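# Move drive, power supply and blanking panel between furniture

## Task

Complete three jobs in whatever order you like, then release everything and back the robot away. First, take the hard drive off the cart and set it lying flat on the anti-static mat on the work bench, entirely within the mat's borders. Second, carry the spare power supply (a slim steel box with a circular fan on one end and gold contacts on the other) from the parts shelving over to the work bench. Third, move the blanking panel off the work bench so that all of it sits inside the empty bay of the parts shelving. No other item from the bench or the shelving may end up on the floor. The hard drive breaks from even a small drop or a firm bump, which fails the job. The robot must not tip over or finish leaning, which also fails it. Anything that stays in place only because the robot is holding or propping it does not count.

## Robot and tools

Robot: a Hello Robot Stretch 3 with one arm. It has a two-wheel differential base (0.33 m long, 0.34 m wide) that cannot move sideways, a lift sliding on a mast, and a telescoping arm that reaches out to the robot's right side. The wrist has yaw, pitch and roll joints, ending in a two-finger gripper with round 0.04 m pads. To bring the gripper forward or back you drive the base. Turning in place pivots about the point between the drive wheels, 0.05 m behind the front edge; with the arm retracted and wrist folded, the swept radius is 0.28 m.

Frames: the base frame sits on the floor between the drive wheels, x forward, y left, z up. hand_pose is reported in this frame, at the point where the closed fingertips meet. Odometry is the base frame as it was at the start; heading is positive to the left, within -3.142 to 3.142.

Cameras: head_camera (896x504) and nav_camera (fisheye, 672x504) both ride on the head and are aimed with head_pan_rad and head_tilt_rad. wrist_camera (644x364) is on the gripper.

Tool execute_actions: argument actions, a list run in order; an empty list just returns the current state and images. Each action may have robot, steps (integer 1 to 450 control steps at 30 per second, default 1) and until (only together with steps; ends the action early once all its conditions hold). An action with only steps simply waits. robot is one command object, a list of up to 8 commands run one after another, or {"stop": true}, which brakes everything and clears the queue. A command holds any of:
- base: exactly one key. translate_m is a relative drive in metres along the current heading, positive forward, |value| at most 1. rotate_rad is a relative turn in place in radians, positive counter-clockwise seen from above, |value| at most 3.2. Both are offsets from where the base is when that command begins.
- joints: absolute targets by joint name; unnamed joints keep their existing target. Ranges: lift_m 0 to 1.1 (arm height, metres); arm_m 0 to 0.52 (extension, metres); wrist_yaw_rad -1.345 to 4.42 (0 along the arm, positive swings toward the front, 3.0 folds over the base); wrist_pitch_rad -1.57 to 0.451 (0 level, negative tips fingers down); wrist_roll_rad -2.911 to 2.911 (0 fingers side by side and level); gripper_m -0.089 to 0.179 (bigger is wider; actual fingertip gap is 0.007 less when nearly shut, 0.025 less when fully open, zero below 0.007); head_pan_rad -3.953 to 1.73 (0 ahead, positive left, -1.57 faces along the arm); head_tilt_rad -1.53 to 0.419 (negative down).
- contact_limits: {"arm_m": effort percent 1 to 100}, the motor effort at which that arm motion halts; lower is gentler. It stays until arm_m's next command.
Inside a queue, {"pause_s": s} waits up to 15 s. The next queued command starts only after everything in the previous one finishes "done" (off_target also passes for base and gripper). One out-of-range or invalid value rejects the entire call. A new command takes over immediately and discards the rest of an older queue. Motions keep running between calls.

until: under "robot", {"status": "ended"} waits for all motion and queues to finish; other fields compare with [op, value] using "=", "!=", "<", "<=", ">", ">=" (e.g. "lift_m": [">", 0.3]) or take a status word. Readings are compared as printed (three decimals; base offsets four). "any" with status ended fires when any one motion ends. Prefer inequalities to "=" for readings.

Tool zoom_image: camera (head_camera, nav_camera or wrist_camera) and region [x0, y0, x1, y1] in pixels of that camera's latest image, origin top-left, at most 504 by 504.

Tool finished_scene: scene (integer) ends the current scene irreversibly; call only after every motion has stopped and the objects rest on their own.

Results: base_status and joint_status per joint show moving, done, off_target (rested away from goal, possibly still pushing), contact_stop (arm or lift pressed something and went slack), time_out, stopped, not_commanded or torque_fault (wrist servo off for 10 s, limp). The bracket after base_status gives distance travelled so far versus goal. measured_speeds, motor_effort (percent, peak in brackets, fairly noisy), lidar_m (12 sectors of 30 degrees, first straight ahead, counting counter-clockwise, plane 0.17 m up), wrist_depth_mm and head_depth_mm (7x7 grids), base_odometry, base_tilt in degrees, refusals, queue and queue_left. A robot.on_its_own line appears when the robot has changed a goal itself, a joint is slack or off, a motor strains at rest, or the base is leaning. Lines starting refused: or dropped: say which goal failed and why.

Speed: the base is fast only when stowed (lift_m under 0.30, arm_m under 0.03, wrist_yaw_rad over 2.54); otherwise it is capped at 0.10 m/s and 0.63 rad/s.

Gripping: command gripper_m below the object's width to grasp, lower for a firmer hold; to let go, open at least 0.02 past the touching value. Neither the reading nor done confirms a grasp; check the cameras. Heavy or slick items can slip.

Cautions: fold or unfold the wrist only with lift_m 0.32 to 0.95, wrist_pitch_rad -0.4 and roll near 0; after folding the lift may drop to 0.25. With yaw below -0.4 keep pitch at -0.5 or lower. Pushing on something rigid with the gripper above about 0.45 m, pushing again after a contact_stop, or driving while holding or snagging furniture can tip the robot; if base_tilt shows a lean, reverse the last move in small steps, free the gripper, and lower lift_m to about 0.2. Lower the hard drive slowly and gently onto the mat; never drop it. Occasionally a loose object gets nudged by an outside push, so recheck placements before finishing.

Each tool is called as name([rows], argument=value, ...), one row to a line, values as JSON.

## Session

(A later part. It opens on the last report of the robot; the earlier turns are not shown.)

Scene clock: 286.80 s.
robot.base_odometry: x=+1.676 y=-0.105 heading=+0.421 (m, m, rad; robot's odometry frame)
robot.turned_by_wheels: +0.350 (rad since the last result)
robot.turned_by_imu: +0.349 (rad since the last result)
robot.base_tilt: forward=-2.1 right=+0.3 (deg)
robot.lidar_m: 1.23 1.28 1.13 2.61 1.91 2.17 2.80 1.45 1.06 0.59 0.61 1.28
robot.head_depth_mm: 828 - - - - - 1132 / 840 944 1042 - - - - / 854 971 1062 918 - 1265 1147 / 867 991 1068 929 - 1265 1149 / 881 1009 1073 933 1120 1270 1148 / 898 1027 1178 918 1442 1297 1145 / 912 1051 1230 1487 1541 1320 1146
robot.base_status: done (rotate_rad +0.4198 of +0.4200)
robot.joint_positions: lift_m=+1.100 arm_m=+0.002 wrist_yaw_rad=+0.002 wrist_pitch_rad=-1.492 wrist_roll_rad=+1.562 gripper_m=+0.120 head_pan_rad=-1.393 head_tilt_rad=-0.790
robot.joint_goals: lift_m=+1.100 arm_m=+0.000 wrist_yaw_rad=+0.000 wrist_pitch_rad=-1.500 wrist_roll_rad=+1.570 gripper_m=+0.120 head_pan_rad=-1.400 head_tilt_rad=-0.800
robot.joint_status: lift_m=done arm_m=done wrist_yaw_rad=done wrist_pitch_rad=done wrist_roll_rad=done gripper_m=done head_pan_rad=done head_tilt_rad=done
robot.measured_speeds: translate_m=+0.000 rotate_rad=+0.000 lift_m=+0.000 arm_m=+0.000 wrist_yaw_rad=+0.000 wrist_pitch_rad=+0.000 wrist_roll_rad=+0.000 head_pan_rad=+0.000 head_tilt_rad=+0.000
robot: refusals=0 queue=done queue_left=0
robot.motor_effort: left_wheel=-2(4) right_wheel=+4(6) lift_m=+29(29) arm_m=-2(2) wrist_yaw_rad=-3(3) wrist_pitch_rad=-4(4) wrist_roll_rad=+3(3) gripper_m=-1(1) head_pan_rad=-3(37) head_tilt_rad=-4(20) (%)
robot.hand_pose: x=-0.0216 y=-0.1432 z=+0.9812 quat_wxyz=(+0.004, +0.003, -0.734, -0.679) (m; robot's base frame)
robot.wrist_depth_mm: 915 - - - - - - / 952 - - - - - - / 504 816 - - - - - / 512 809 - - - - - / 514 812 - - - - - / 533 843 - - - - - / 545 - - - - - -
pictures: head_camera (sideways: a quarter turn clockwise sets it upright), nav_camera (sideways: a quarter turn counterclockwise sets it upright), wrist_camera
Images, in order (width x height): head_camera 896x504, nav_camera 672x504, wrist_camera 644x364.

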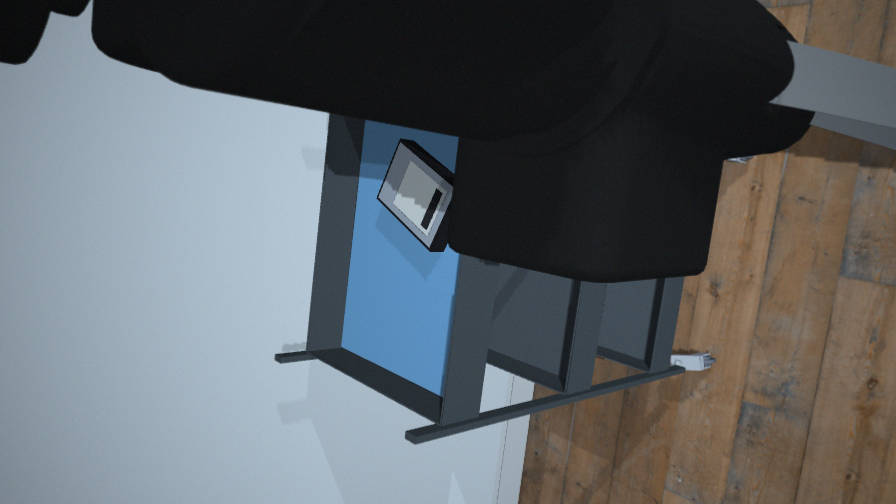

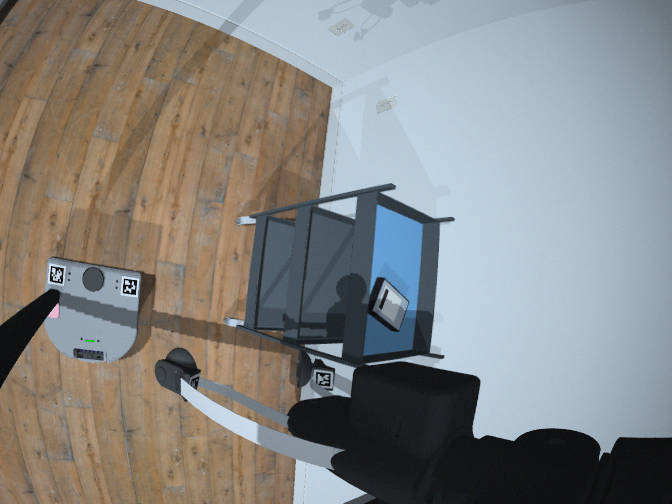

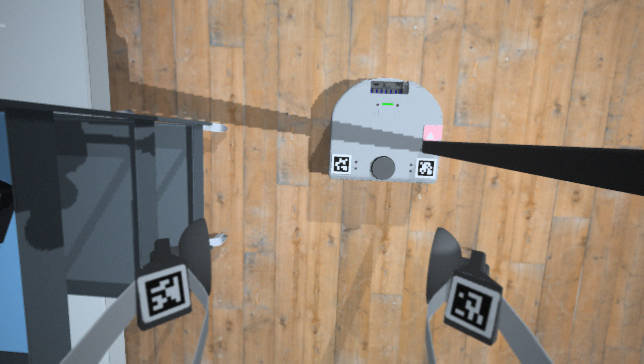

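execute_actions([
  {"robot":{"joints":{"arm_m":0.45,"gripper_m":0.14},"contact_limits":{"arm_m":15}},"steps":450,"until":{"robot":{"status":"ended"}}},
])

Scene clock: 291.23 s.
robot.base_odometry: x=+1.676 y=-0.105 heading=+0.421 (m, m, rad; robot's odometry frame)
robot.turned_by_wheels: +0.000 (rad since the last result)
robot.turned_by_imu: -0.001 (rad since the last result)
robot.base_tilt: forward=-2.0 right=+0.3 (deg)
robot.lidar_m: 1.23 1.28 1.14 2.63 1.91 2.17 2.80 1.46 1.06 0.59 0.61 1.28
robot.head_depth_mm: 805 936 1081 1269 1486 1322 1144 / - 958 1043 901 1160 1294 1144 / 855 969 1062 876 1100 1237 1147 / 868 986 1066 904 1125 1260 1141 / 883 1009 1077 930 1118 1265 1139 / 898 1025 1181 911 1438 1285 1141 / 913 1046 1230 1481 1531 1317 1145
robot.base_status: done (rotate_rad +0.4198 of +0.4200)
robot.joint_positions: lift_m=+1.100 arm_m=+0.450 wrist_yaw_rad=+0.001 wrist_pitch_rad=-1.493 wrist_roll_rad=+1.564 gripper_m=+0.140 head_pan_rad=-1.393 head_tilt_rad=-0.790
robot.joint_goals: lift_m=+1.100 arm_m=+0.450 wrist_yaw_rad=+0.000 wrist_pitch_rad=-1.500 wrist_roll_rad=+1.570 gripper_m=+0.140 head_pan_rad=-1.400 head_tilt_rad=-0.800
robot.joint_status: lift_m=done arm_m=done wrist_yaw_rad=done wrist_pitch_rad=done wrist_roll_rad=done gripper_m=done head_pan_rad=done head_tilt_rad=done
robot.measured_speeds: translate_m=+0.000 rotate_rad=+0.000 lift_m=+0.000 arm_m=+0.000 wrist_yaw_rad=+0.000 wrist_pitch_rad=+0.000 wrist_roll_rad=+0.000 head_pan_rad=+0.000 head_tilt_rad=+0.000
robot: refusals=0 queue=done queue_left=0
robot.motor_effort: left_wheel=-2(2) right_wheel=+3(3) lift_m=+29(30) arm_m=+3(7) wrist_yaw_rad=+0(2) wrist_pitch_rad=-3(3) wrist_roll_rad=+3(3) gripper_m=+0(74) head_pan_rad=-3(3) head_tilt_rad=-4(5) (%)
robot.contact_limits: arm_m 15 (drawing in: default 15, maximum 24; extending or still: default 22, maximum 35)
robot.hand_pose: x=-0.0215 y=-0.5902 z=+0.9812 quat_wxyz=(+0.003, +0.002, -0.734, -0.679) (m; robot's base frame)
robot.wrist_depth_mm: 476 665 - - - - - / 470 685 - - - - - / 477 492 482 476 - - - / 491 502 478 502 - - - / 489 510 485 509 - - - / 493 - 525 523 - - - / 475 548 537 528 - - -
pictures: head_camera (sideways: a quarter turn clockwise sets it upright), nav_camera (sideways: a quarter turn counterclockwise sets it upright), wrist_camera
Images, in order (width x height): head_camera 896x504, nav_camera 672x504, wrist_camera 644x364.

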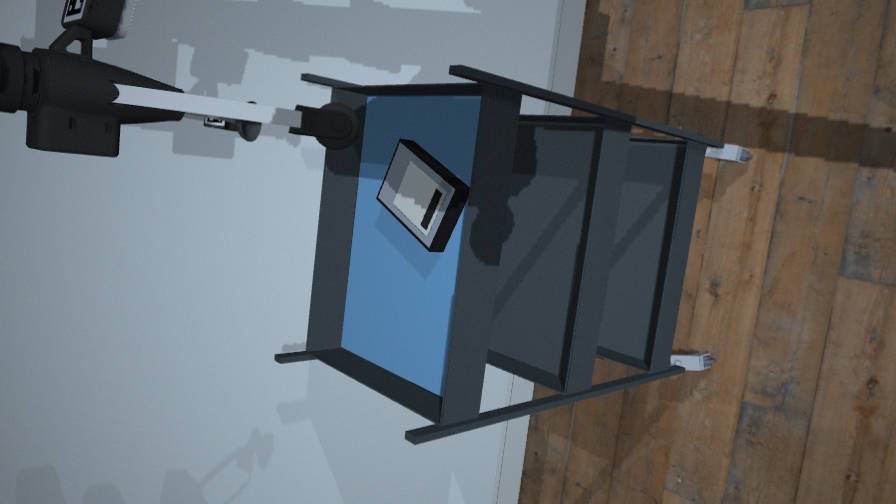

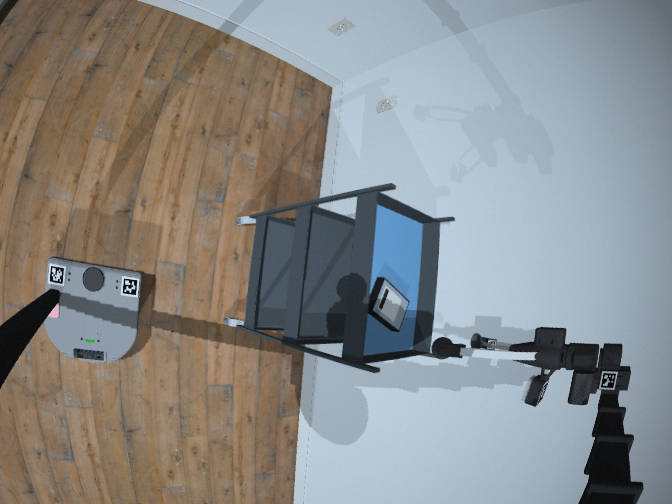

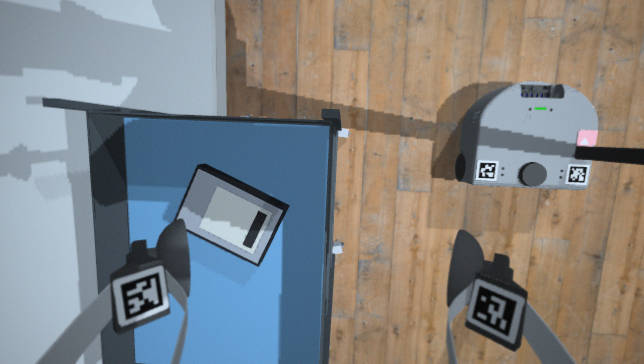

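execute_actions([
  {"robot":[{"joints":{"arm_m":0.0}},{"base":{"rotate_rad":0.5}},{"base":{"translate_m":-0.23}},{"base":{"rotate_rad":-0.5}},{"base":{"translate_m":0.2}},{"joints":{"arm_m":0.48},"contact_limits":{"arm_m":15}}],"steps":450,"until":{"robot":{"status":"ended"}}},
  {"steps":300,"until":{"robot":{"status":"ended"}}},
])

Scene clock: 311.13 s.
robot.base_odometry: x=+1.719 y=-0.206 heading=+0.421 (m, m, rad; robot's odometry frame)
robot.turned_by_wheels: +0.000 (rad since the last result)
robot.turned_by_imu: -0.003 (rad since the last result)
robot.base_tilt: forward=-2.1 right=+0.4 (deg)
robot.lidar_m: 1.23 1.28 1.22 2.60 2.06 2.33 2.81 1.30 0.94 0.48 0.50 1.28
robot.head_depth_mm: 718 833 957 1129 1377 1329 1149 / - 845 944 927 787 1261 1149 / 756 859 980 865 810 1100 1121 / 770 878 982 899 998 1157 1145 / 784 893 1000 903 989 1182 1149 / 798 910 1033 880 997 1243 1146 / 809 926 1088 1266 1473 1312 1150
robot.base_status: done (translate_m +0.2000 of +0.2000)
robot.joint_positions: lift_m=+1.100 arm_m=+0.480 wrist_yaw_rad=+0.001 wrist_pitch_rad=-1.494 wrist_roll_rad=+1.564 gripper_m=+0.140 head_pan_rad=-1.393 head_tilt_rad=-0.790
robot.joint_goals: lift_m=+1.100 arm_m=+0.480 wrist_yaw_rad=+0.000 wrist_pitch_rad=-1.500 wrist_roll_rad=+1.570 gripper_m=+0.140 head_pan_rad=-1.400 head_tilt_rad=-0.800
robot.joint_status: lift_m=done arm_m=done wrist_yaw_rad=done wrist_pitch_rad=done wrist_roll_rad=done gripper_m=done head_pan_rad=done head_tilt_rad=done
robot.measured_speeds: translate_m=+0.000 rotate_rad=+0.000 lift_m=+0.000 arm_m=+0.000 wrist_yaw_rad=+0.000 wrist_pitch_rad=+0.000 wrist_roll_rad=+0.000 head_pan_rad=+0.000 head_tilt_rad=+0.000
robot: refusals=0 queue=done queue_left=0
robot.motor_effort: left_wheel=+2(5) right_wheel=-3(7) lift_m=+29(30) arm_m=+3(3) wrist_yaw_rad=-1(0) wrist_pitch_rad=-3(3) wrist_roll_rad=+2(3) gripper_m=+0(0) head_pan_rad=-3(3) head_tilt_rad=-4(4) (%)
robot.contact_limits: arm_m 15 (drawing in: default 15, maximum 24; extending or still: default 22, maximum 35)
robot.hand_pose: x=-0.0215 y=-0.6200 z=+0.9812 quat_wxyz=(+0.003, +0.002, -0.734, -0.680) (m; robot's base frame)
robot.wrist_depth_mm: 327 455 835 - - - - / 327 461 842 - - - - / 328 468 490 477 476 - - / 332 471 491 476 481 - - / 336 446 503 474 491 - - / 336 - 523 515 513 - - / 317 490 535 536 523 - -
pictures: head_camera (sideways: a quarter turn clockwise sets it upright), nav_camera (sideways: a quarter turn counterclockwise sets it upright), wrist_camera
Images, in order (width x height): head_camera 896x504, nav_camera 672x504, wrist_camera 644x364.

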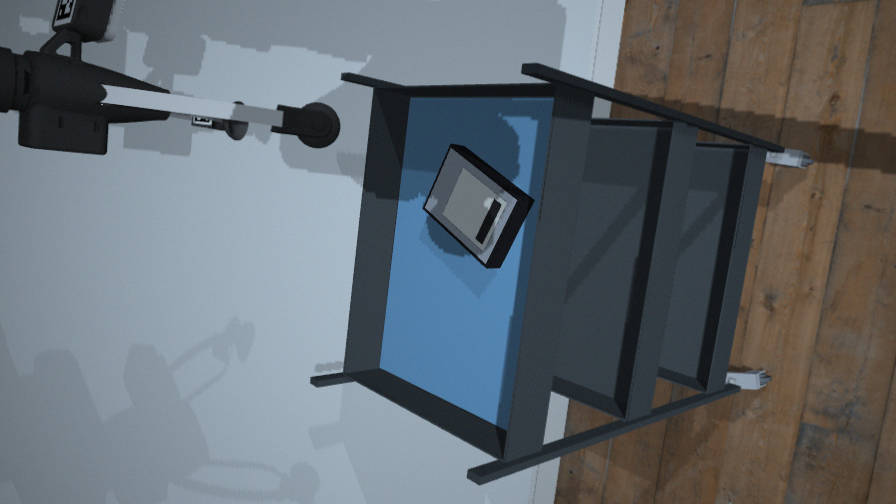

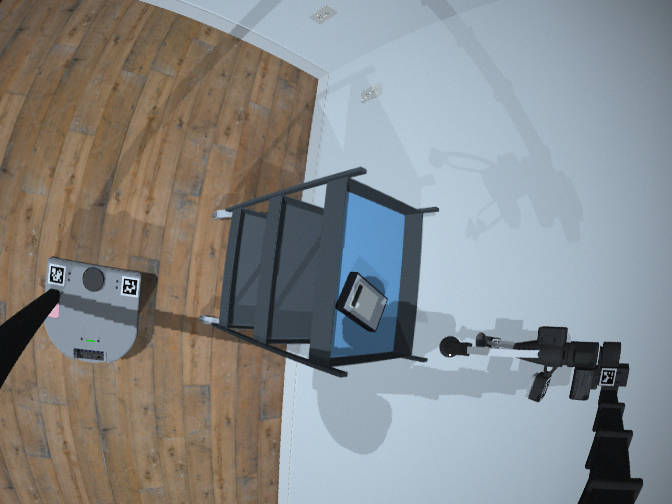

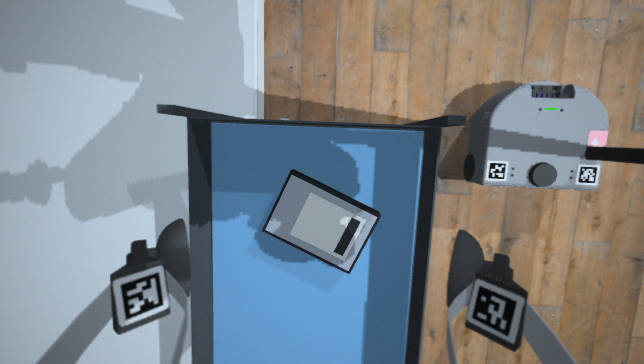

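execute_actions([
  {"robot":[{"joints":{"wrist_roll_rad":0.45}},{"base":{"translate_m":0.0}},{"joints":{"lift_m":1.0}}],"steps":450,"until":{"robot":{"status":"ended"}}},
])

Scene clock: 314.40 s.
robot.base_odometry: x=+1.719 y=-0.206 heading=+0.421 (m, m, rad; robot's odometry frame)
robot.turned_by_wheels: +0.000 (rad since the last result)
robot.turned_by_imu: +0.000 (rad since the last result)
robot.base_tilt: forward=-2.1 right=+0.4 (deg)
robot.lidar_m: 1.23 1.28 1.22 2.61 2.05 2.32 2.83 1.30 0.94 0.48 0.50 1.28
robot.head_depth_mm: - 841 956 1132 1359 1322 1150 / 742 - 968 916 788 1264 1141 / 755 858 971 866 809 1096 1122 / 768 879 982 900 988 1155 1143 / 782 893 1004 899 996 1182 1141 / 792 910 1034 877 1001 1237 1144 / 807 932 1092 1260 1475 1324 1143
robot.base_status: done (translate_m +0.0000 of +0.0000)
robot.joint_positions: lift_m=+1.000 arm_m=+0.480 wrist_yaw_rad=+0.001 wrist_pitch_rad=-1.495 wrist_roll_rad=+0.458 gripper_m=+0.140 head_pan_rad=-1.393 head_tilt_rad=-0.790
robot.joint_goals: lift_m=+1.000 arm_m=+0.480 wrist_yaw_rad=+0.000 wrist_pitch_rad=-1.500 wrist_roll_rad=+0.450 gripper_m=+0.140 head_pan_rad=-1.400 head_tilt_rad=-0.800
robot.joint_status: lift_m=done arm_m=done wrist_yaw_rad=done wrist_pitch_rad=done wrist_roll_rad=done gripper_m=done head_pan_rad=done head_tilt_rad=done
robot.measured_speeds: translate_m=+0.000 rotate_rad=+0.000 lift_m=+0.000 arm_m=+0.000 wrist_yaw_rad=+0.000 wrist_pitch_rad=+0.000 wrist_roll_rad=+0.000 head_pan_rad=+0.000 head_tilt_rad=+0.000
robot: refusals=0 queue=done queue_left=0
robot.motor_effort: left_wheel=+2(4) right_wheel=-3(2) lift_m=+24(30) arm_m=+3(3) wrist_yaw_rad=-1(0) wrist_pitch_rad=-2(3) wrist_roll_rad=-4(7) gripper_m=-1(0) head_pan_rad=-3(3) head_tilt_rad=-4(4) (%)
robot.contact_limits: arm_m 15 (drawing in: default 15, maximum 24; extending or still: default 22, maximum 35)
robot.hand_pose: x=-0.0217 y=-0.6200 z=+0.8815 quat_wxyz=(+0.388, +0.359, -0.622, -0.577) (m; robot's base frame)
robot.wrist_depth_mm: 333 395 411 364 929 - - / 423 373 371 371 - - - / 376 384 381 374 - - - / 393 389 358 377 - - - / 400 398 367 389 392 - - / 384 - 397 391 371 - - / 393 412 400 390 - - -
pictures: head_camera (sideways: a quarter turn clockwise sets it upright), nav_camera (sideways: a quarter turn counterclockwise sets it upright), wrist_camera
Images, in order (width x height): head_camera 896x504, nav_camera 672x504, wrist_camera 644x364.

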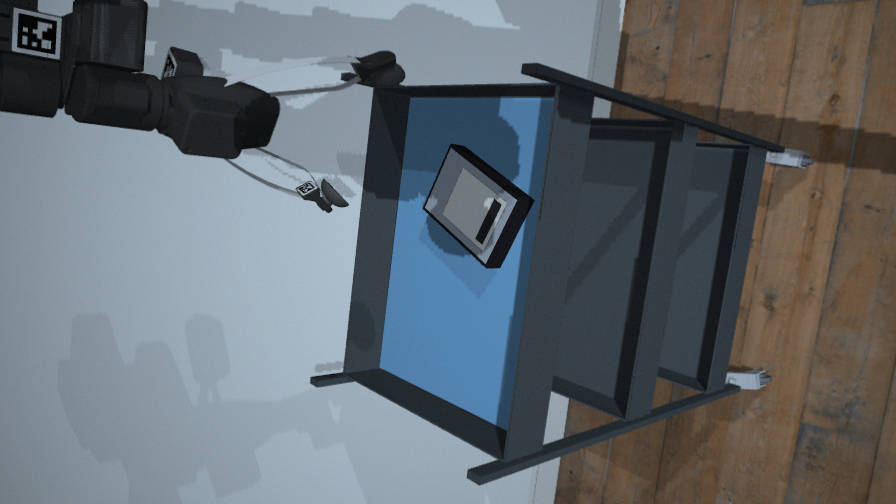

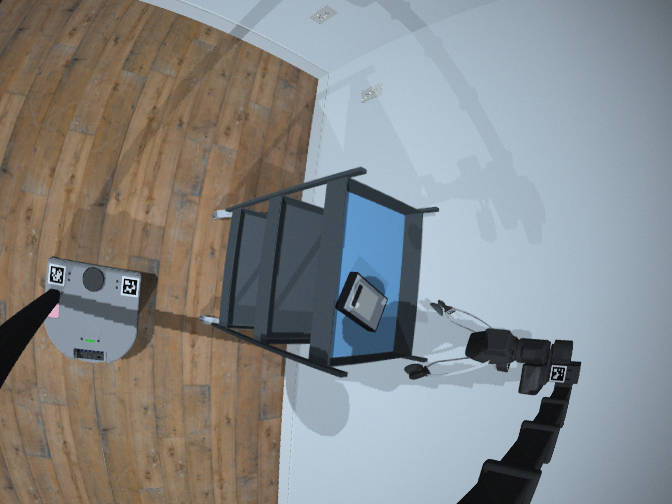

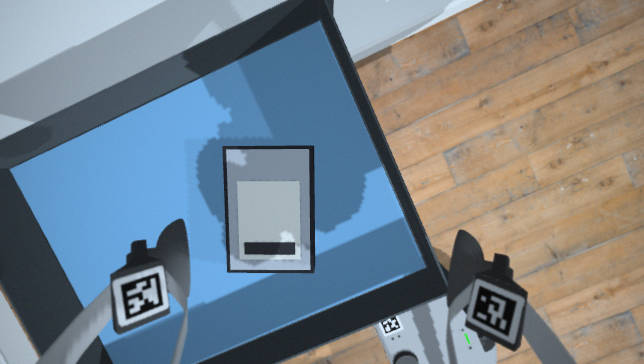

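execute_actions([
  {"robot":[{"base":{"translate_m":0.056},"joints":{"arm_m":0.506}},{"joints":{"lift_m":0.92}}],"steps":450,"until":{"robot":{"status":"ended"}}},
])

Scene clock: 318.60 s.
robot.base_odometry: x=+1.770 y=-0.183 heading=+0.421 (m, m, rad; robot's odometry frame)
robot.turned_by_wheels: +0.000 (rad since the last result)
robot.turned_by_imu: -0.001 (rad since the last result)
robot.base_tilt: forward=-2.1 right=+0.3 (deg)
robot.lidar_m: 1.18 1.22 1.19 2.83 2.05 2.32 2.87 1.30 0.50 0.48 0.50 1.22
robot.head_depth_mm: 717 858 956 1045 772 1321 1150 / 735 - 981 872 807 971 1144 / 756 862 976 873 788 1100 1148 / 769 874 985 903 992 1160 1147 / 781 897 1000 903 990 1185 1147 / 793 908 1067 1179 993 1285 1137 / 806 928 1088 1307 1519 1312 1147
robot.base_status: done (translate_m +0.0560 of +0.0560)
robot.joint_positions: lift_m=+0.920 arm_m=+0.506 wrist_yaw_rad=+0.001 wrist_pitch_rad=-1.495 wrist_roll_rad=+0.458 gripper_m=+0.140 head_pan_rad=-1.393 head_tilt_rad=-0.790
robot.joint_goals: lift_m=+0.920 arm_m=+0.506 wrist_yaw_rad=+0.000 wrist_pitch_rad=-1.500 wrist_roll_rad=+0.450 gripper_m=+0.140 head_pan_rad=-1.400 head_tilt_rad=-0.800
robot.joint_status: lift_m=done arm_m=done wrist_yaw_rad=done wrist_pitch_rad=done wrist_roll_rad=done gripper_m=done head_pan_rad=done head_tilt_rad=done
robot.measured_speeds: translate_m=+0.000 rotate_rad=+0.000 lift_m=+0.000 arm_m=+0.000 wrist_yaw_rad=+0.000 wrist_pitch_rad=+0.000 wrist_roll_rad=+0.000 head_pan_rad=+0.000 head_tilt_rad=+0.000
robot: refusals=0 queue=done queue_left=0
robot.motor_effort: left_wheel=+3(5) right_wheel=-3(5) lift_m=+24(24) arm_m=+3(6) wrist_yaw_rad=+0(0) wrist_pitch_rad=-2(3) wrist_roll_rad=-4(4) gripper_m=-1(1) head_pan_rad=-3(3) head_tilt_rad=-4(4) (%)
robot.hand_pose: x=-0.0217 y=-0.6459 z=+0.8015 quat_wxyz=(+0.388, +0.359, -0.622, -0.577) (m; robot's base frame)
robot.wrist_depth_mm: 297 344 256 285 284 949 912 / 359 267 294 292 288 976 927 / 292 298 298 296 292 971 944 / 306 309 304 275 297 294 976 / 316 310 307 276 303 296 991 / 315 - 312 284 304 264 995 / 293 320 319 314 309 265 -
pictures: head_camera (sideways: a quarter turn clockwise sets it upright), nav_camera (sideways: a quarter turn counterclockwise sets it upright), wrist_camera
Images, in order (width x height): head_camera 896x504, nav_camera 672x504, wrist_camera 644x364.

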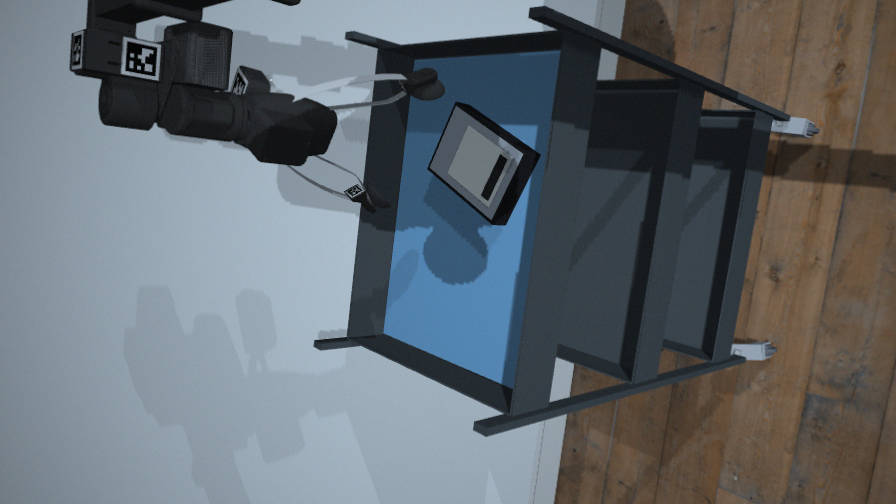

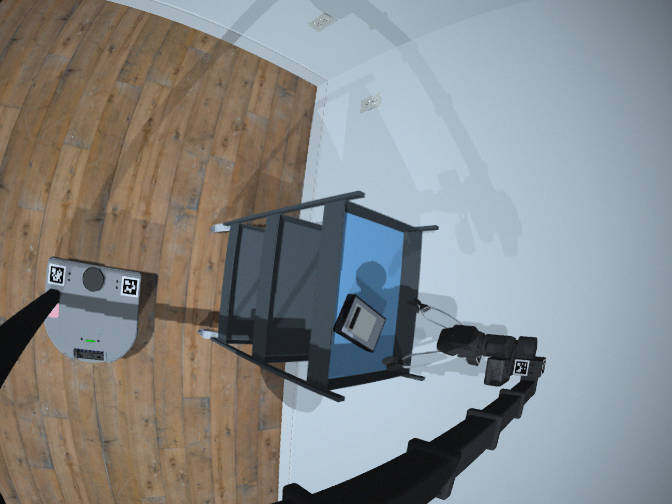

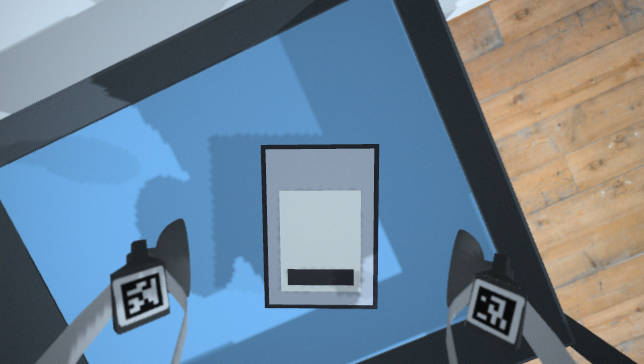

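execute_actions([
  {"robot":{"joints":{"lift_m":0.86}},"steps":450,"until":{"robot":{"status":"ended"}}},
])

Scene clock: 320.00 s.
robot.base_odometry: x=+1.770 y=-0.183 heading=+0.421 (m, m, rad; robot's odometry frame)
robot.turned_by_wheels: +0.000 (rad since the last result)
robot.turned_by_imu: +0.000 (rad since the last result)
robot.base_tilt: forward=-2.1 right=+0.3 (deg)
robot.lidar_m: 1.18 1.22 1.19 2.83 2.06 2.32 2.88 1.30 0.50 0.48 0.50 1.23
robot.head_depth_mm: 731 793 973 1047 768 1325 1145 / 744 811 - 904 806 971 1146 / 757 858 969 865 792 1102 1147 / 767 875 983 905 995 1158 1147 / 779 889 998 902 993 1183 1148 / 797 912 1064 1180 992 1296 1147 / 810 927 1091 1318 1517 1326 1139
robot.base_status: done (translate_m +0.0560 of +0.0560)
robot.joint_positions: lift_m=+0.860 arm_m=+0.506 wrist_yaw_rad=+0.001 wrist_pitch_rad=-1.495 wrist_roll_rad=+0.458 gripper_m=+0.140 head_pan_rad=-1.393 head_tilt_rad=-0.790
robot.joint_goals: lift_m=+0.860 arm_m=+0.506 wrist_yaw_rad=+0.000 wrist_pitch_rad=-1.500 wrist_roll_rad=+0.450 gripper_m=+0.140 head_pan_rad=-1.400 head_tilt_rad=-0.800
robot.joint_status: lift_m=done arm_m=done wrist_yaw_rad=done wrist_pitch_rad=done wrist_roll_rad=done gripper_m=done head_pan_rad=done head_tilt_rad=done
robot.measured_speeds: translate_m=+0.000 rotate_rad=+0.000 lift_m=+0.000 arm_m=+0.000 wrist_yaw_rad=+0.000 wrist_pitch_rad=+0.000 wrist_roll_rad=+0.000 head_pan_rad=+0.000 head_tilt_rad=+0.000
robot: refusals=0 queue=done queue_left=0
robot.motor_effort: left_wheel=+2(2) right_wheel=-3(3) lift_m=+24(24) arm_m=+4(3) wrist_yaw_rad=+0(1) wrist_pitch_rad=-2(2) wrist_roll_rad=-4(4) gripper_m=+0(0) head_pan_rad=-2(3) head_tilt_rad=-4(4) (%)
robot.hand_pose: x=-0.0217 y=-0.6459 z=+0.7415 quat_wxyz=(+0.388, +0.359, -0.622, -0.577) (m; robot's base frame)
robot.wrist_depth_mm: 194 195 228 228 224 193 815 / 212 235 231 231 230 199 909 / 240 237 236 233 233 205 915 / 242 242 240 211 237 229 901 / 250 245 243 214 238 239 905 / 252 - 248 218 241 240 211 / 257 257 253 222 246 248 210
pictures: head_camera (sideways: a quarter turn clockwise sets it upright), nav_camera (sideways: a quarter turn counterclockwise sets it upright), wrist_camera
Images, in order (width x height): head_camera 896x504, nav_camera 672x504, wrist_camera 644x364.

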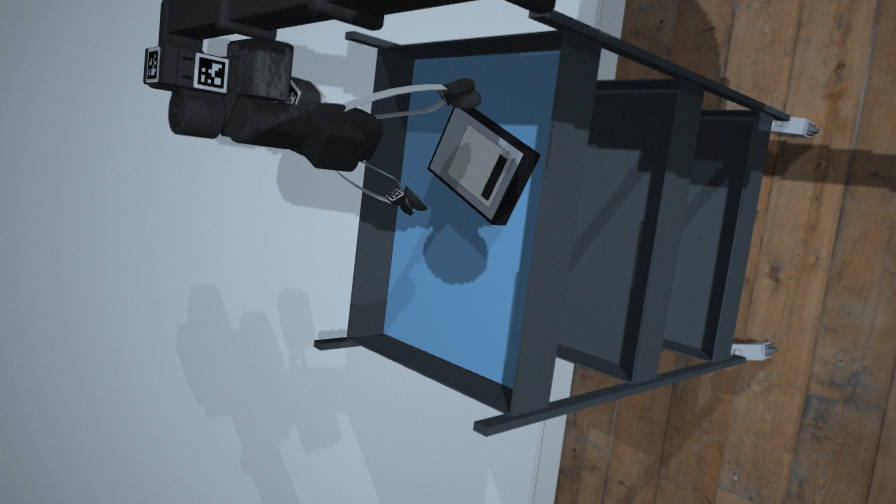

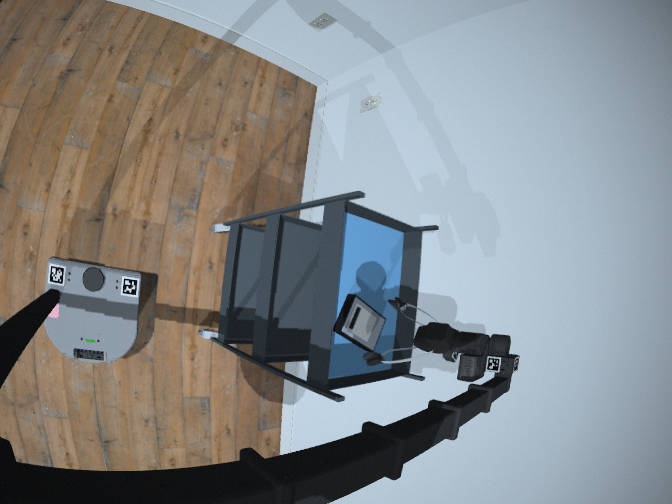

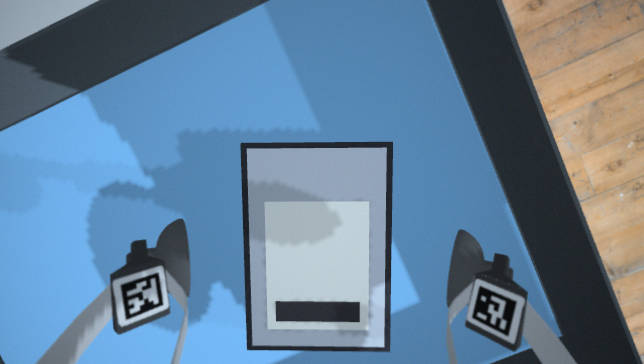

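execute_actions([
  {"robot":{"joints":{"lift_m":0.81}},"steps":450,"until":{"robot":{"status":"ended"}}},
])

Scene clock: 321.27 s.
robot.base_odometry: x=+1.770 y=-0.183 heading=+0.421 (m, m, rad; robot's odometry frame)
robot.turned_by_wheels: +0.000 (rad since the last result)
robot.turned_by_imu: +0.000 (rad since the last result)
robot.base_tilt: forward=-2.1 right=+0.4 (deg)
robot.lidar_m: 1.18 1.22 1.19 2.84 2.05 2.32 2.88 1.30 0.50 0.48 0.50 1.23
robot.head_depth_mm: 729 817 986 886 758 1293 1154 / 743 828 - 871 807 974 1155 / 755 860 978 866 786 1103 1147 / 770 878 983 904 996 1155 1147 / 776 895 1002 901 993 1188 1141 / 797 913 1065 1175 995 1286 1141 / 808 927 1083 1314 1520 1321 1141
robot.base_status: done (translate_m +0.0560 of +0.0560)
robot.joint_positions: lift_m=+0.810 arm_m=+0.506 wrist_yaw_rad=+0.001 wrist_pitch_rad=-1.495 wrist_roll_rad=+0.458 gripper_m=+0.140 head_pan_rad=-1.393 head_tilt_rad=-0.790
robot.joint_goals: lift_m=+0.810 arm_m=+0.506 wrist_yaw_rad=+0.000 wrist_pitch_rad=-1.500 wrist_roll_rad=+0.450 gripper_m=+0.140 head_pan_rad=-1.400 head_tilt_rad=-0.800
robot.joint_status: lift_m=done arm_m=done wrist_yaw_rad=done wrist_pitch_rad=done wrist_roll_rad=done gripper_m=done head_pan_rad=done head_tilt_rad=done
robot.measured_speeds: translate_m=+0.000 rotate_rad=+0.000 lift_m=+0.000 arm_m=+0.000 wrist_yaw_rad=+0.000 wrist_pitch_rad=+0.000 wrist_roll_rad=+0.000 head_pan_rad=+0.000 head_tilt_rad=+0.000
robot: refusals=0 queue=done queue_left=0
robot.motor_effort: left_wheel=+3(3) right_wheel=-3(3) lift_m=+24(25) arm_m=+3(3) wrist_yaw_rad=+1(1) wrist_pitch_rad=-2(2) wrist_roll_rad=-4(4) gripper_m=-1(0) head_pan_rad=-3(3) head_tilt_rad=-5(3) (%)
robot.hand_pose: x=-0.0217 y=-0.6459 z=+0.6915 quat_wxyz=(+0.388, +0.359, -0.622, -0.578) (m; robot's base frame)
robot.wrist_depth_mm: 170 182 181 178 178 161 127 / 185 184 181 181 180 177 128 / 189 188 185 183 182 181 134 / 191 191 162 160 184 183 146 / 196 193 164 163 187 186 162 / 200 - 168 165 179 189 180 / 202 201 170 169 194 193 190
pictures: head_camera (sideways: a quarter turn clockwise sets it upright), nav_camera (sideways: a quarter turn counterclockwise sets it upright), wrist_camera
Images, in order (width x height): head_camera 896x504, nav_camera 672x504, wrist_camera 644x364.

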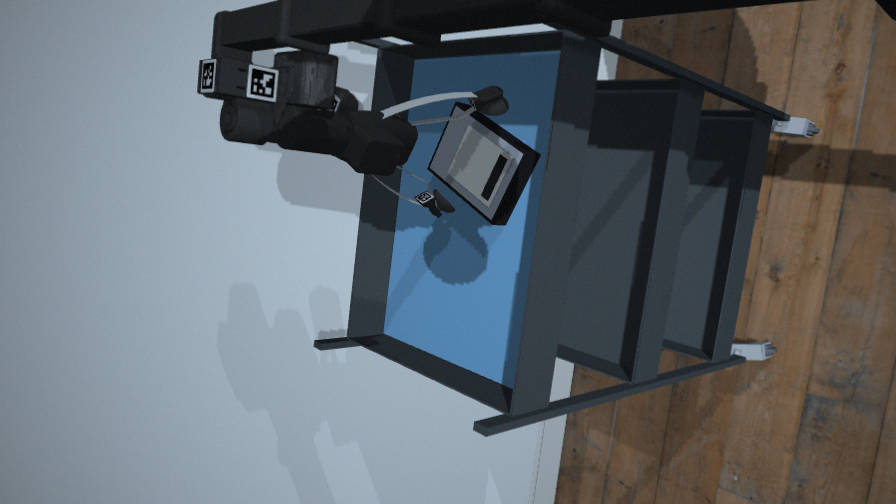

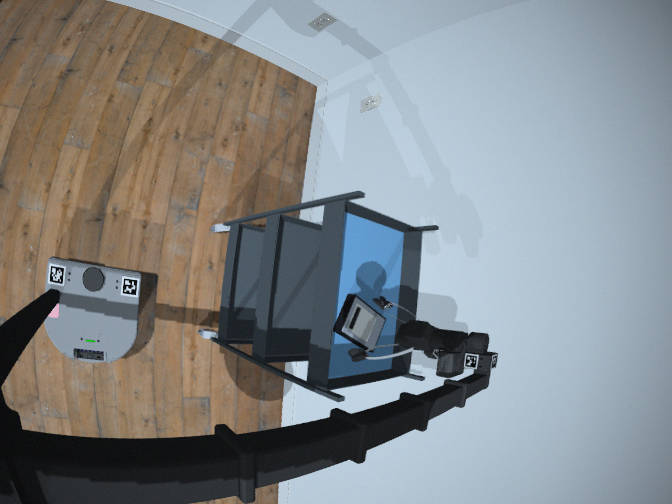

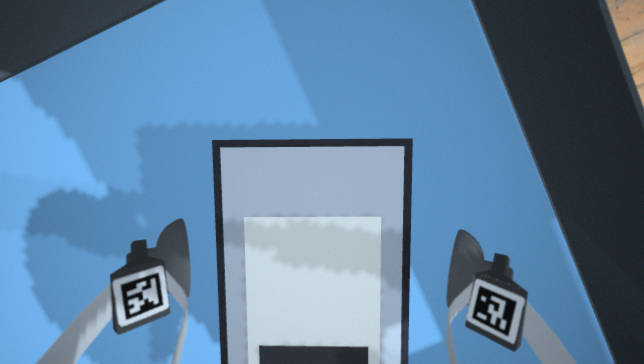

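execute_actions([
  {"robot":[{"joints":{"lift_m":0.79}},{"joints":{"lift_m":0.778}}],"steps":450,"until":{"robot":{"status":"ended"}}},
])

Scene clock: 321.83 s.
robot.base_odometry: x=+1.770 y=-0.183 heading=+0.421 (m, m, rad; robot's odometry frame)
robot.turned_by_wheels: +0.000 (rad since the last result)
robot.turned_by_imu: +0.000 (rad since the last result)
robot.base_tilt: forward=-2.1 right=+0.3 (deg)
robot.lidar_m: 1.18 1.22 1.19 2.83 2.05 2.33 2.89 1.29 0.50 0.48 0.50 1.23
robot.head_depth_mm: 734 818 - 878 750 1298 1148 / 743 832 - 892 810 971 1143 / 757 863 978 853 789 1104 1145 / 769 872 984 903 992 1160 1144 / 783 895 994 900 997 1186 1143 / 794 909 1071 1180 991 1290 1143 / 809 928 1087 1323 1502 1318 1140
robot.base_status: done (translate_m +0.0560 of +0.0560)
robot.joint_positions: lift_m=+0.794 arm_m=+0.506 wrist_yaw_rad=+0.001 wrist_pitch_rad=-1.502 wrist_roll_rad=+0.451 gripper_m=+0.140 head_pan_rad=-1.393 head_tilt_rad=-0.790
robot.joint_goals: lift_m=+0.794 arm_m=+0.506 wrist_yaw_rad=+0.000 wrist_pitch_rad=-1.500 wrist_roll_rad=+0.450 gripper_m=+0.140 head_pan_rad=-1.400 head_tilt_rad=-0.800
robot.joint_status: lift_m=contact_stop arm_m=done wrist_yaw_rad=done wrist_pitch_rad=done wrist_roll_rad=done gripper_m=done head_pan_rad=done head_tilt_rad=done
robot.measured_speeds: translate_m=+0.000 rotate_rad=+0.000 lift_m=+0.007 arm_m=+0.000 wrist_yaw_rad=+0.000 wrist_pitch_rad=-0.024 wrist_roll_rad=-0.024 head_pan_rad=+0.000 head_tilt_rad=+0.000
robot: refusals=0 queue=dropped queue_left=0
robot.on_its_own: lift_m is slack since a contact_stop, until your next command for it (your +0.790 is given up)
robot.motor_effort: left_wheel=+4(4) right_wheel=-7(6) lift_m=+19(23) arm_m=+3(3) wrist_yaw_rad=-1(1) wrist_pitch_rad=+2(3) wrist_roll_rad=-1(4) gripper_m=-4(3) head_pan_rad=-3(3) head_tilt_rad=-4(4) (%)
robot.hand_pose: x=-0.0217 y=-0.6441 z=+0.6757 quat_wxyz=(+0.388, +0.362, -0.619, -0.579) (m; robot's base frame)
robot.wrist_depth_mm: 170 167 167 165 164 161 116 / 171 170 169 167 166 165 125 / 173 173 171 169 169 168 134 / 177 176 147 146 146 170 147 / 179 178 150 148 148 173 161 / 182 - 152 150 151 - 174 / 186 185 155 154 154 180 177
pictures: head_camera (sideways: a quarter turn clockwise sets it upright), nav_camera (sideways: a quarter turn counterclockwise sets it upright), wrist_camera
dropped: robot: command 0 of its queue: lift_m: contact_stop
Images, in order (width x height): head_camera 896x504, nav_camera 672x504, wrist_camera 644x364.

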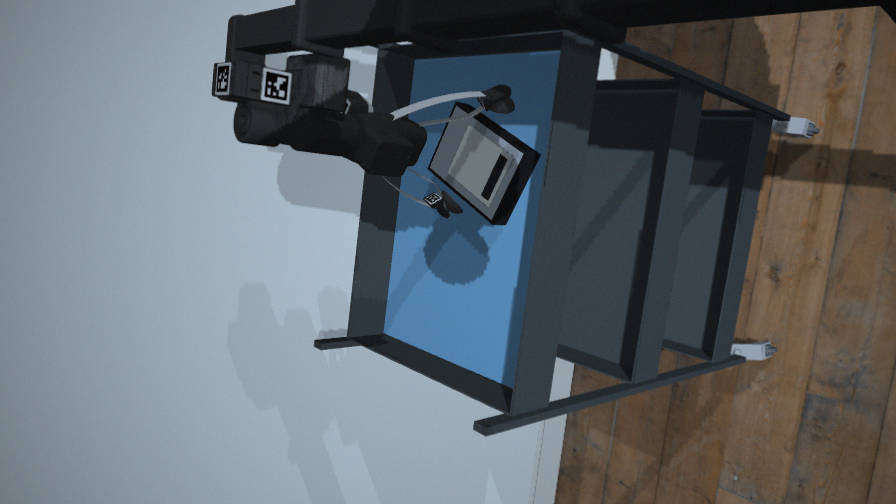

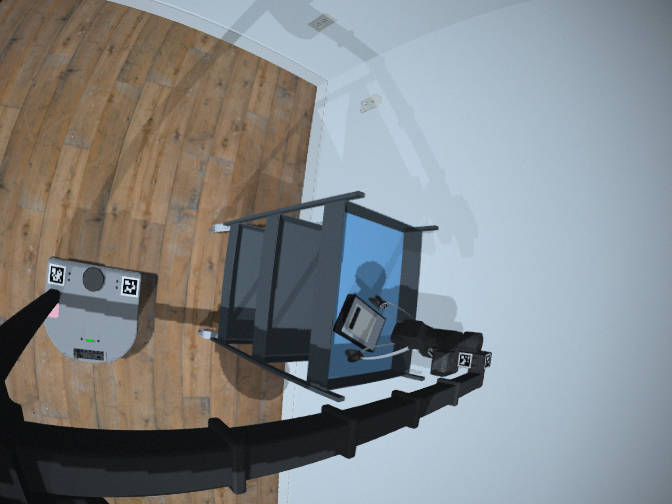

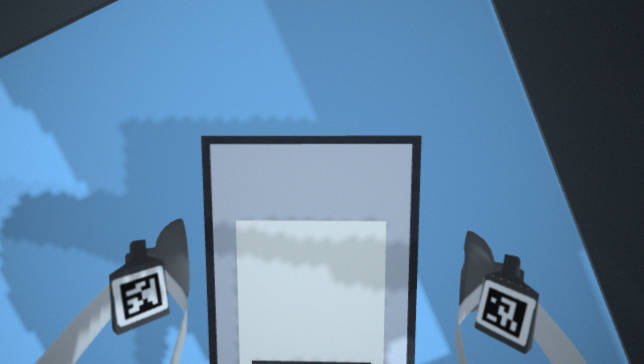

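execute_actions([
  {"robot":[{"joints":{"lift_m":0.799}},{"joints":{"gripper_m":0.03}}],"steps":240},
])

Scene clock: 329.97 s.
robot.base_odometry: x=+1.770 y=-0.183 heading=+0.421 (m, m, rad; robot's odometry frame)
robot.turned_by_wheels: +0.000 (rad since the last result)
robot.turned_by_imu: -0.002 (rad since the last result)
robot.base_tilt: forward=-2.1 right=+0.3 (deg)
robot.lidar_m: 1.18 1.22 1.19 2.83 2.06 2.32 2.88 1.30 0.50 0.48 0.50 1.23
robot.head_depth_mm: 733 817 - 876 749 1291 1146 / 743 835 - 907 793 974 1153 / 757 861 975 857 787 1102 1145 / 767 878 983 904 1001 1161 1153 / 780 893 996 901 995 1186 1149 / 794 910 1069 1172 988 1290 1145 / 809 930 1088 1315 1505 1321 1143
robot.base_status: done (translate_m +0.0560 of +0.0560)
robot.joint_positions: lift_m=+0.799 arm_m=+0.506 wrist_yaw_rad=+0.002 wrist_pitch_rad=-1.506 wrist_roll_rad=+0.448 gripper_m=+0.061 head_pan_rad=-1.393 head_tilt_rad=-0.790
robot.joint_goals: lift_m=+0.799 arm_m=+0.506 wrist_yaw_rad=+0.000 wrist_pitch_rad=-1.500 wrist_roll_rad=+0.450 gripper_m=+0.060 head_pan_rad=-1.400 head_tilt_rad=-0.800
robot.joint_status: lift_m=done arm_m=done wrist_yaw_rad=done wrist_pitch_rad=done wrist_roll_rad=done gripper_m=done head_pan_rad=done head_tilt_rad=done
robot.measured_speeds: translate_m=+0.000 rotate_rad=+0.000 lift_m=+0.000 arm_m=+0.000 wrist_yaw_rad=+0.000 wrist_pitch_rad=+0.000 wrist_roll_rad=+0.000 head_pan_rad=+0.000 head_tilt_rad=+0.000
robot: refusals=0 queue=done queue_left=0
robot.on_its_own: gripper_m is held at +0.060, not at your +0.030, by its stall guard, which is still easing
robot.motor_effort: left_wheel=+0(4) right_wheel=+6(6) lift_m=+18(27) arm_m=+3(3) wrist_yaw_rad=-2(2) wrist_pitch_rad=+3(3) wrist_roll_rad=+0(1) gripper_m=-25(100) head_pan_rad=-3(2) head_tilt_rad=-4(5) (%)
robot.hand_pose: x=-0.0217 y=-0.6431 z=+0.6808 quat_wxyz=(+0.389, +0.364, -0.617, -0.579) (m; robot's base frame)
robot.wrist_depth_mm: 173 171 171 169 168 159 116 / 175 175 174 172 171 169 123 / 179 178 176 173 173 172 132 / 182 180 153 152 150 175 145 / 184 183 155 153 152 178 159 / 188 187 158 156 156 180 176 / 192 191 161 159 159 186 184
pictures: head_camera (sideways: a quarter turn clockwise sets it upright), nav_camera (sideways: a quarter turn counterclockwise sets it upright), wrist_camera
Images, in order (width x height): head_camera 896x504, nav_camera 672x504, wrist_camera 644x364.

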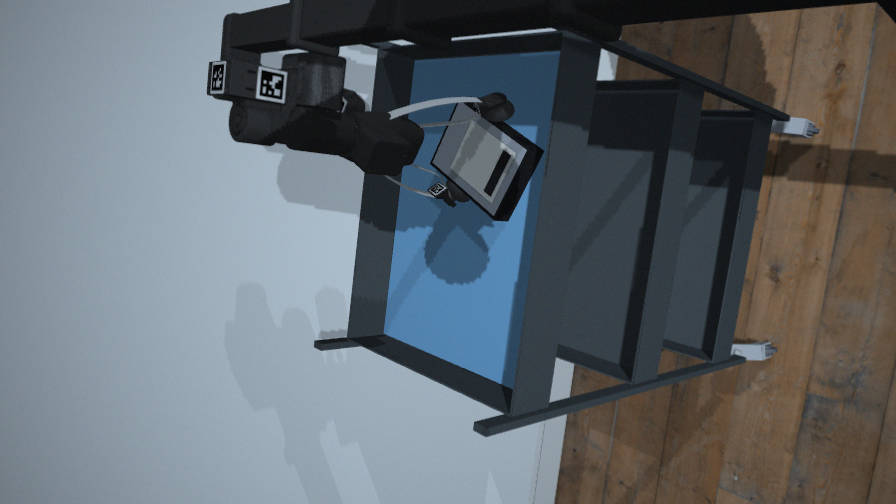

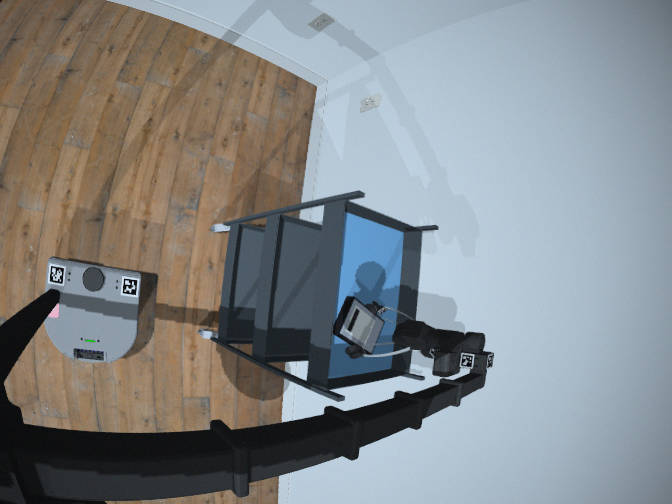

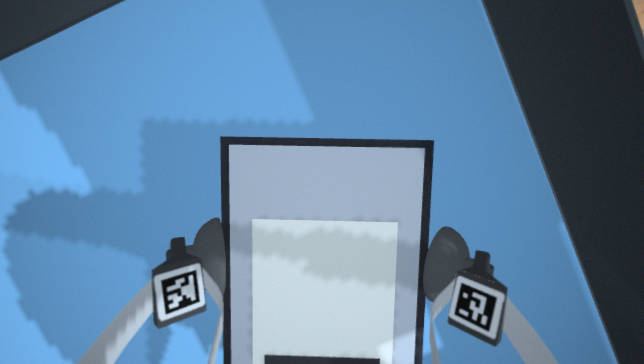

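execute_actions([
  {"steps":90},
  {"robot":[{"joints":{"lift_m":0.815}},{"pause_s":0.5},{"joints":{"lift_m":0.86}}],"steps":450,"until":{"robot":{"status":"ended"}}},
])

Scene clock: 335.43 s.
robot.base_odometry: x=+1.770 y=-0.183 heading=+0.421 (m, m, rad; robot's odometry frame)
robot.turned_by_wheels: +0.000 (rad since the last result)
robot.turned_by_imu: +0.000 (rad since the last result)
robot.base_tilt: forward=-2.0 right=+0.3 (deg)
robot.lidar_m: 1.18 1.22 1.19 2.83 2.05 2.32 2.87 1.30 0.50 0.48 0.50 1.22
robot.head_depth_mm: 730 791 973 1050 771 1326 1148 / 743 806 972 829 808 977 1146 / 755 862 956 803 807 1104 1144 / 770 875 984 907 997 1156 1145 / 781 891 998 900 996 1183 1148 / 795 910 1066 1179 990 1294 1147 / 807 924 1093 1318 1512 1314 1140
robot.base_status: done (translate_m +0.0560 of +0.0560)
robot.joint_positions: lift_m=+0.860 arm_m=+0.506 wrist_yaw_rad=+0.002 wrist_pitch_rad=-1.495 wrist_roll_rad=+0.448 gripper_m=+0.064 head_pan_rad=-1.393 head_tilt_rad=-0.790
robot.joint_goals: lift_m=+0.860 arm_m=+0.506 wrist_yaw_rad=+0.000 wrist_pitch_rad=-1.500 wrist_roll_rad=+0.450 gripper_m=+0.063 head_pan_rad=-1.400 head_tilt_rad=-0.800
robot.joint_status: lift_m=done arm_m=done wrist_yaw_rad=done wrist_pitch_rad=done wrist_roll_rad=done gripper_m=done head_pan_rad=done head_tilt_rad=done
robot.measured_speeds: translate_m=+0.000 rotate_rad=+0.000 lift_m=+0.000 arm_m=+0.000 wrist_yaw_rad=+0.000 wrist_pitch_rad=+0.000 wrist_roll_rad=+0.000 head_pan_rad=+0.000 head_tilt_rad=+0.000
robot: refusals=0 queue=done queue_left=0
robot.on_its_own: gripper_m is held at +0.063, not at your +0.030, by its stall guard, which is not easing now
robot.motor_effort: left_wheel=+2(4) right_wheel=-2(8) lift_m=+34(36) arm_m=+2(3) wrist_yaw_rad=-2(1) wrist_pitch_rad=-2(5) wrist_roll_rad=+1(1) gripper_m=-19(25) head_pan_rad=-3(3) head_tilt_rad=-4(4) (%)
robot.hand_pose: x=-0.0217 y=-0.6460 z=+0.7410 quat_wxyz=(+0.391, +0.362, -0.620, -0.576) (m; robot's base frame)
robot.wrist_depth_mm: 186 195 228 226 224 191 890 / 214 234 230 230 228 196 874 / 238 238 234 232 230 207 878 / 243 241 153 149 147 228 909 / 248 245 155 153 151 237 918 / 251 250 158 155 152 242 214 / 254 254 163 158 156 246 215
pictures: head_camera (sideways: a quarter turn clockwise sets it upright), nav_camera (sideways: a quarter turn counterclockwise sets it upright), wrist_camera
Images, in order (width x height): head_camera 896x504, nav_camera 672x504, wrist_camera 644x364.

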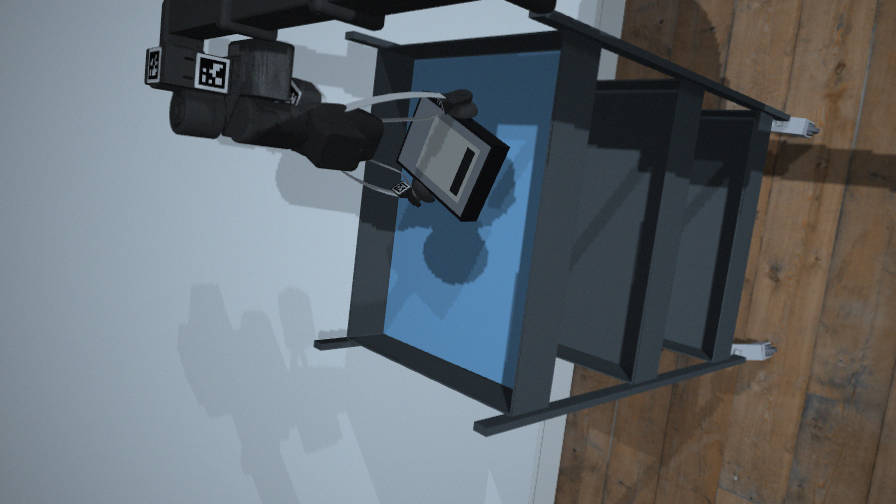

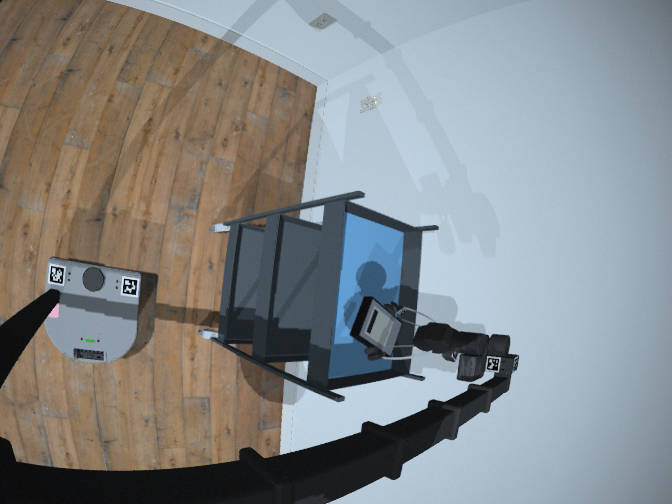

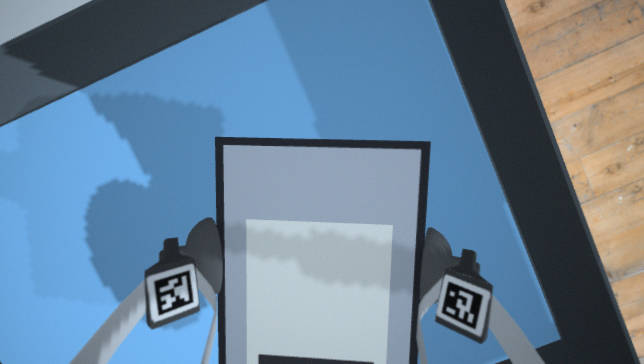

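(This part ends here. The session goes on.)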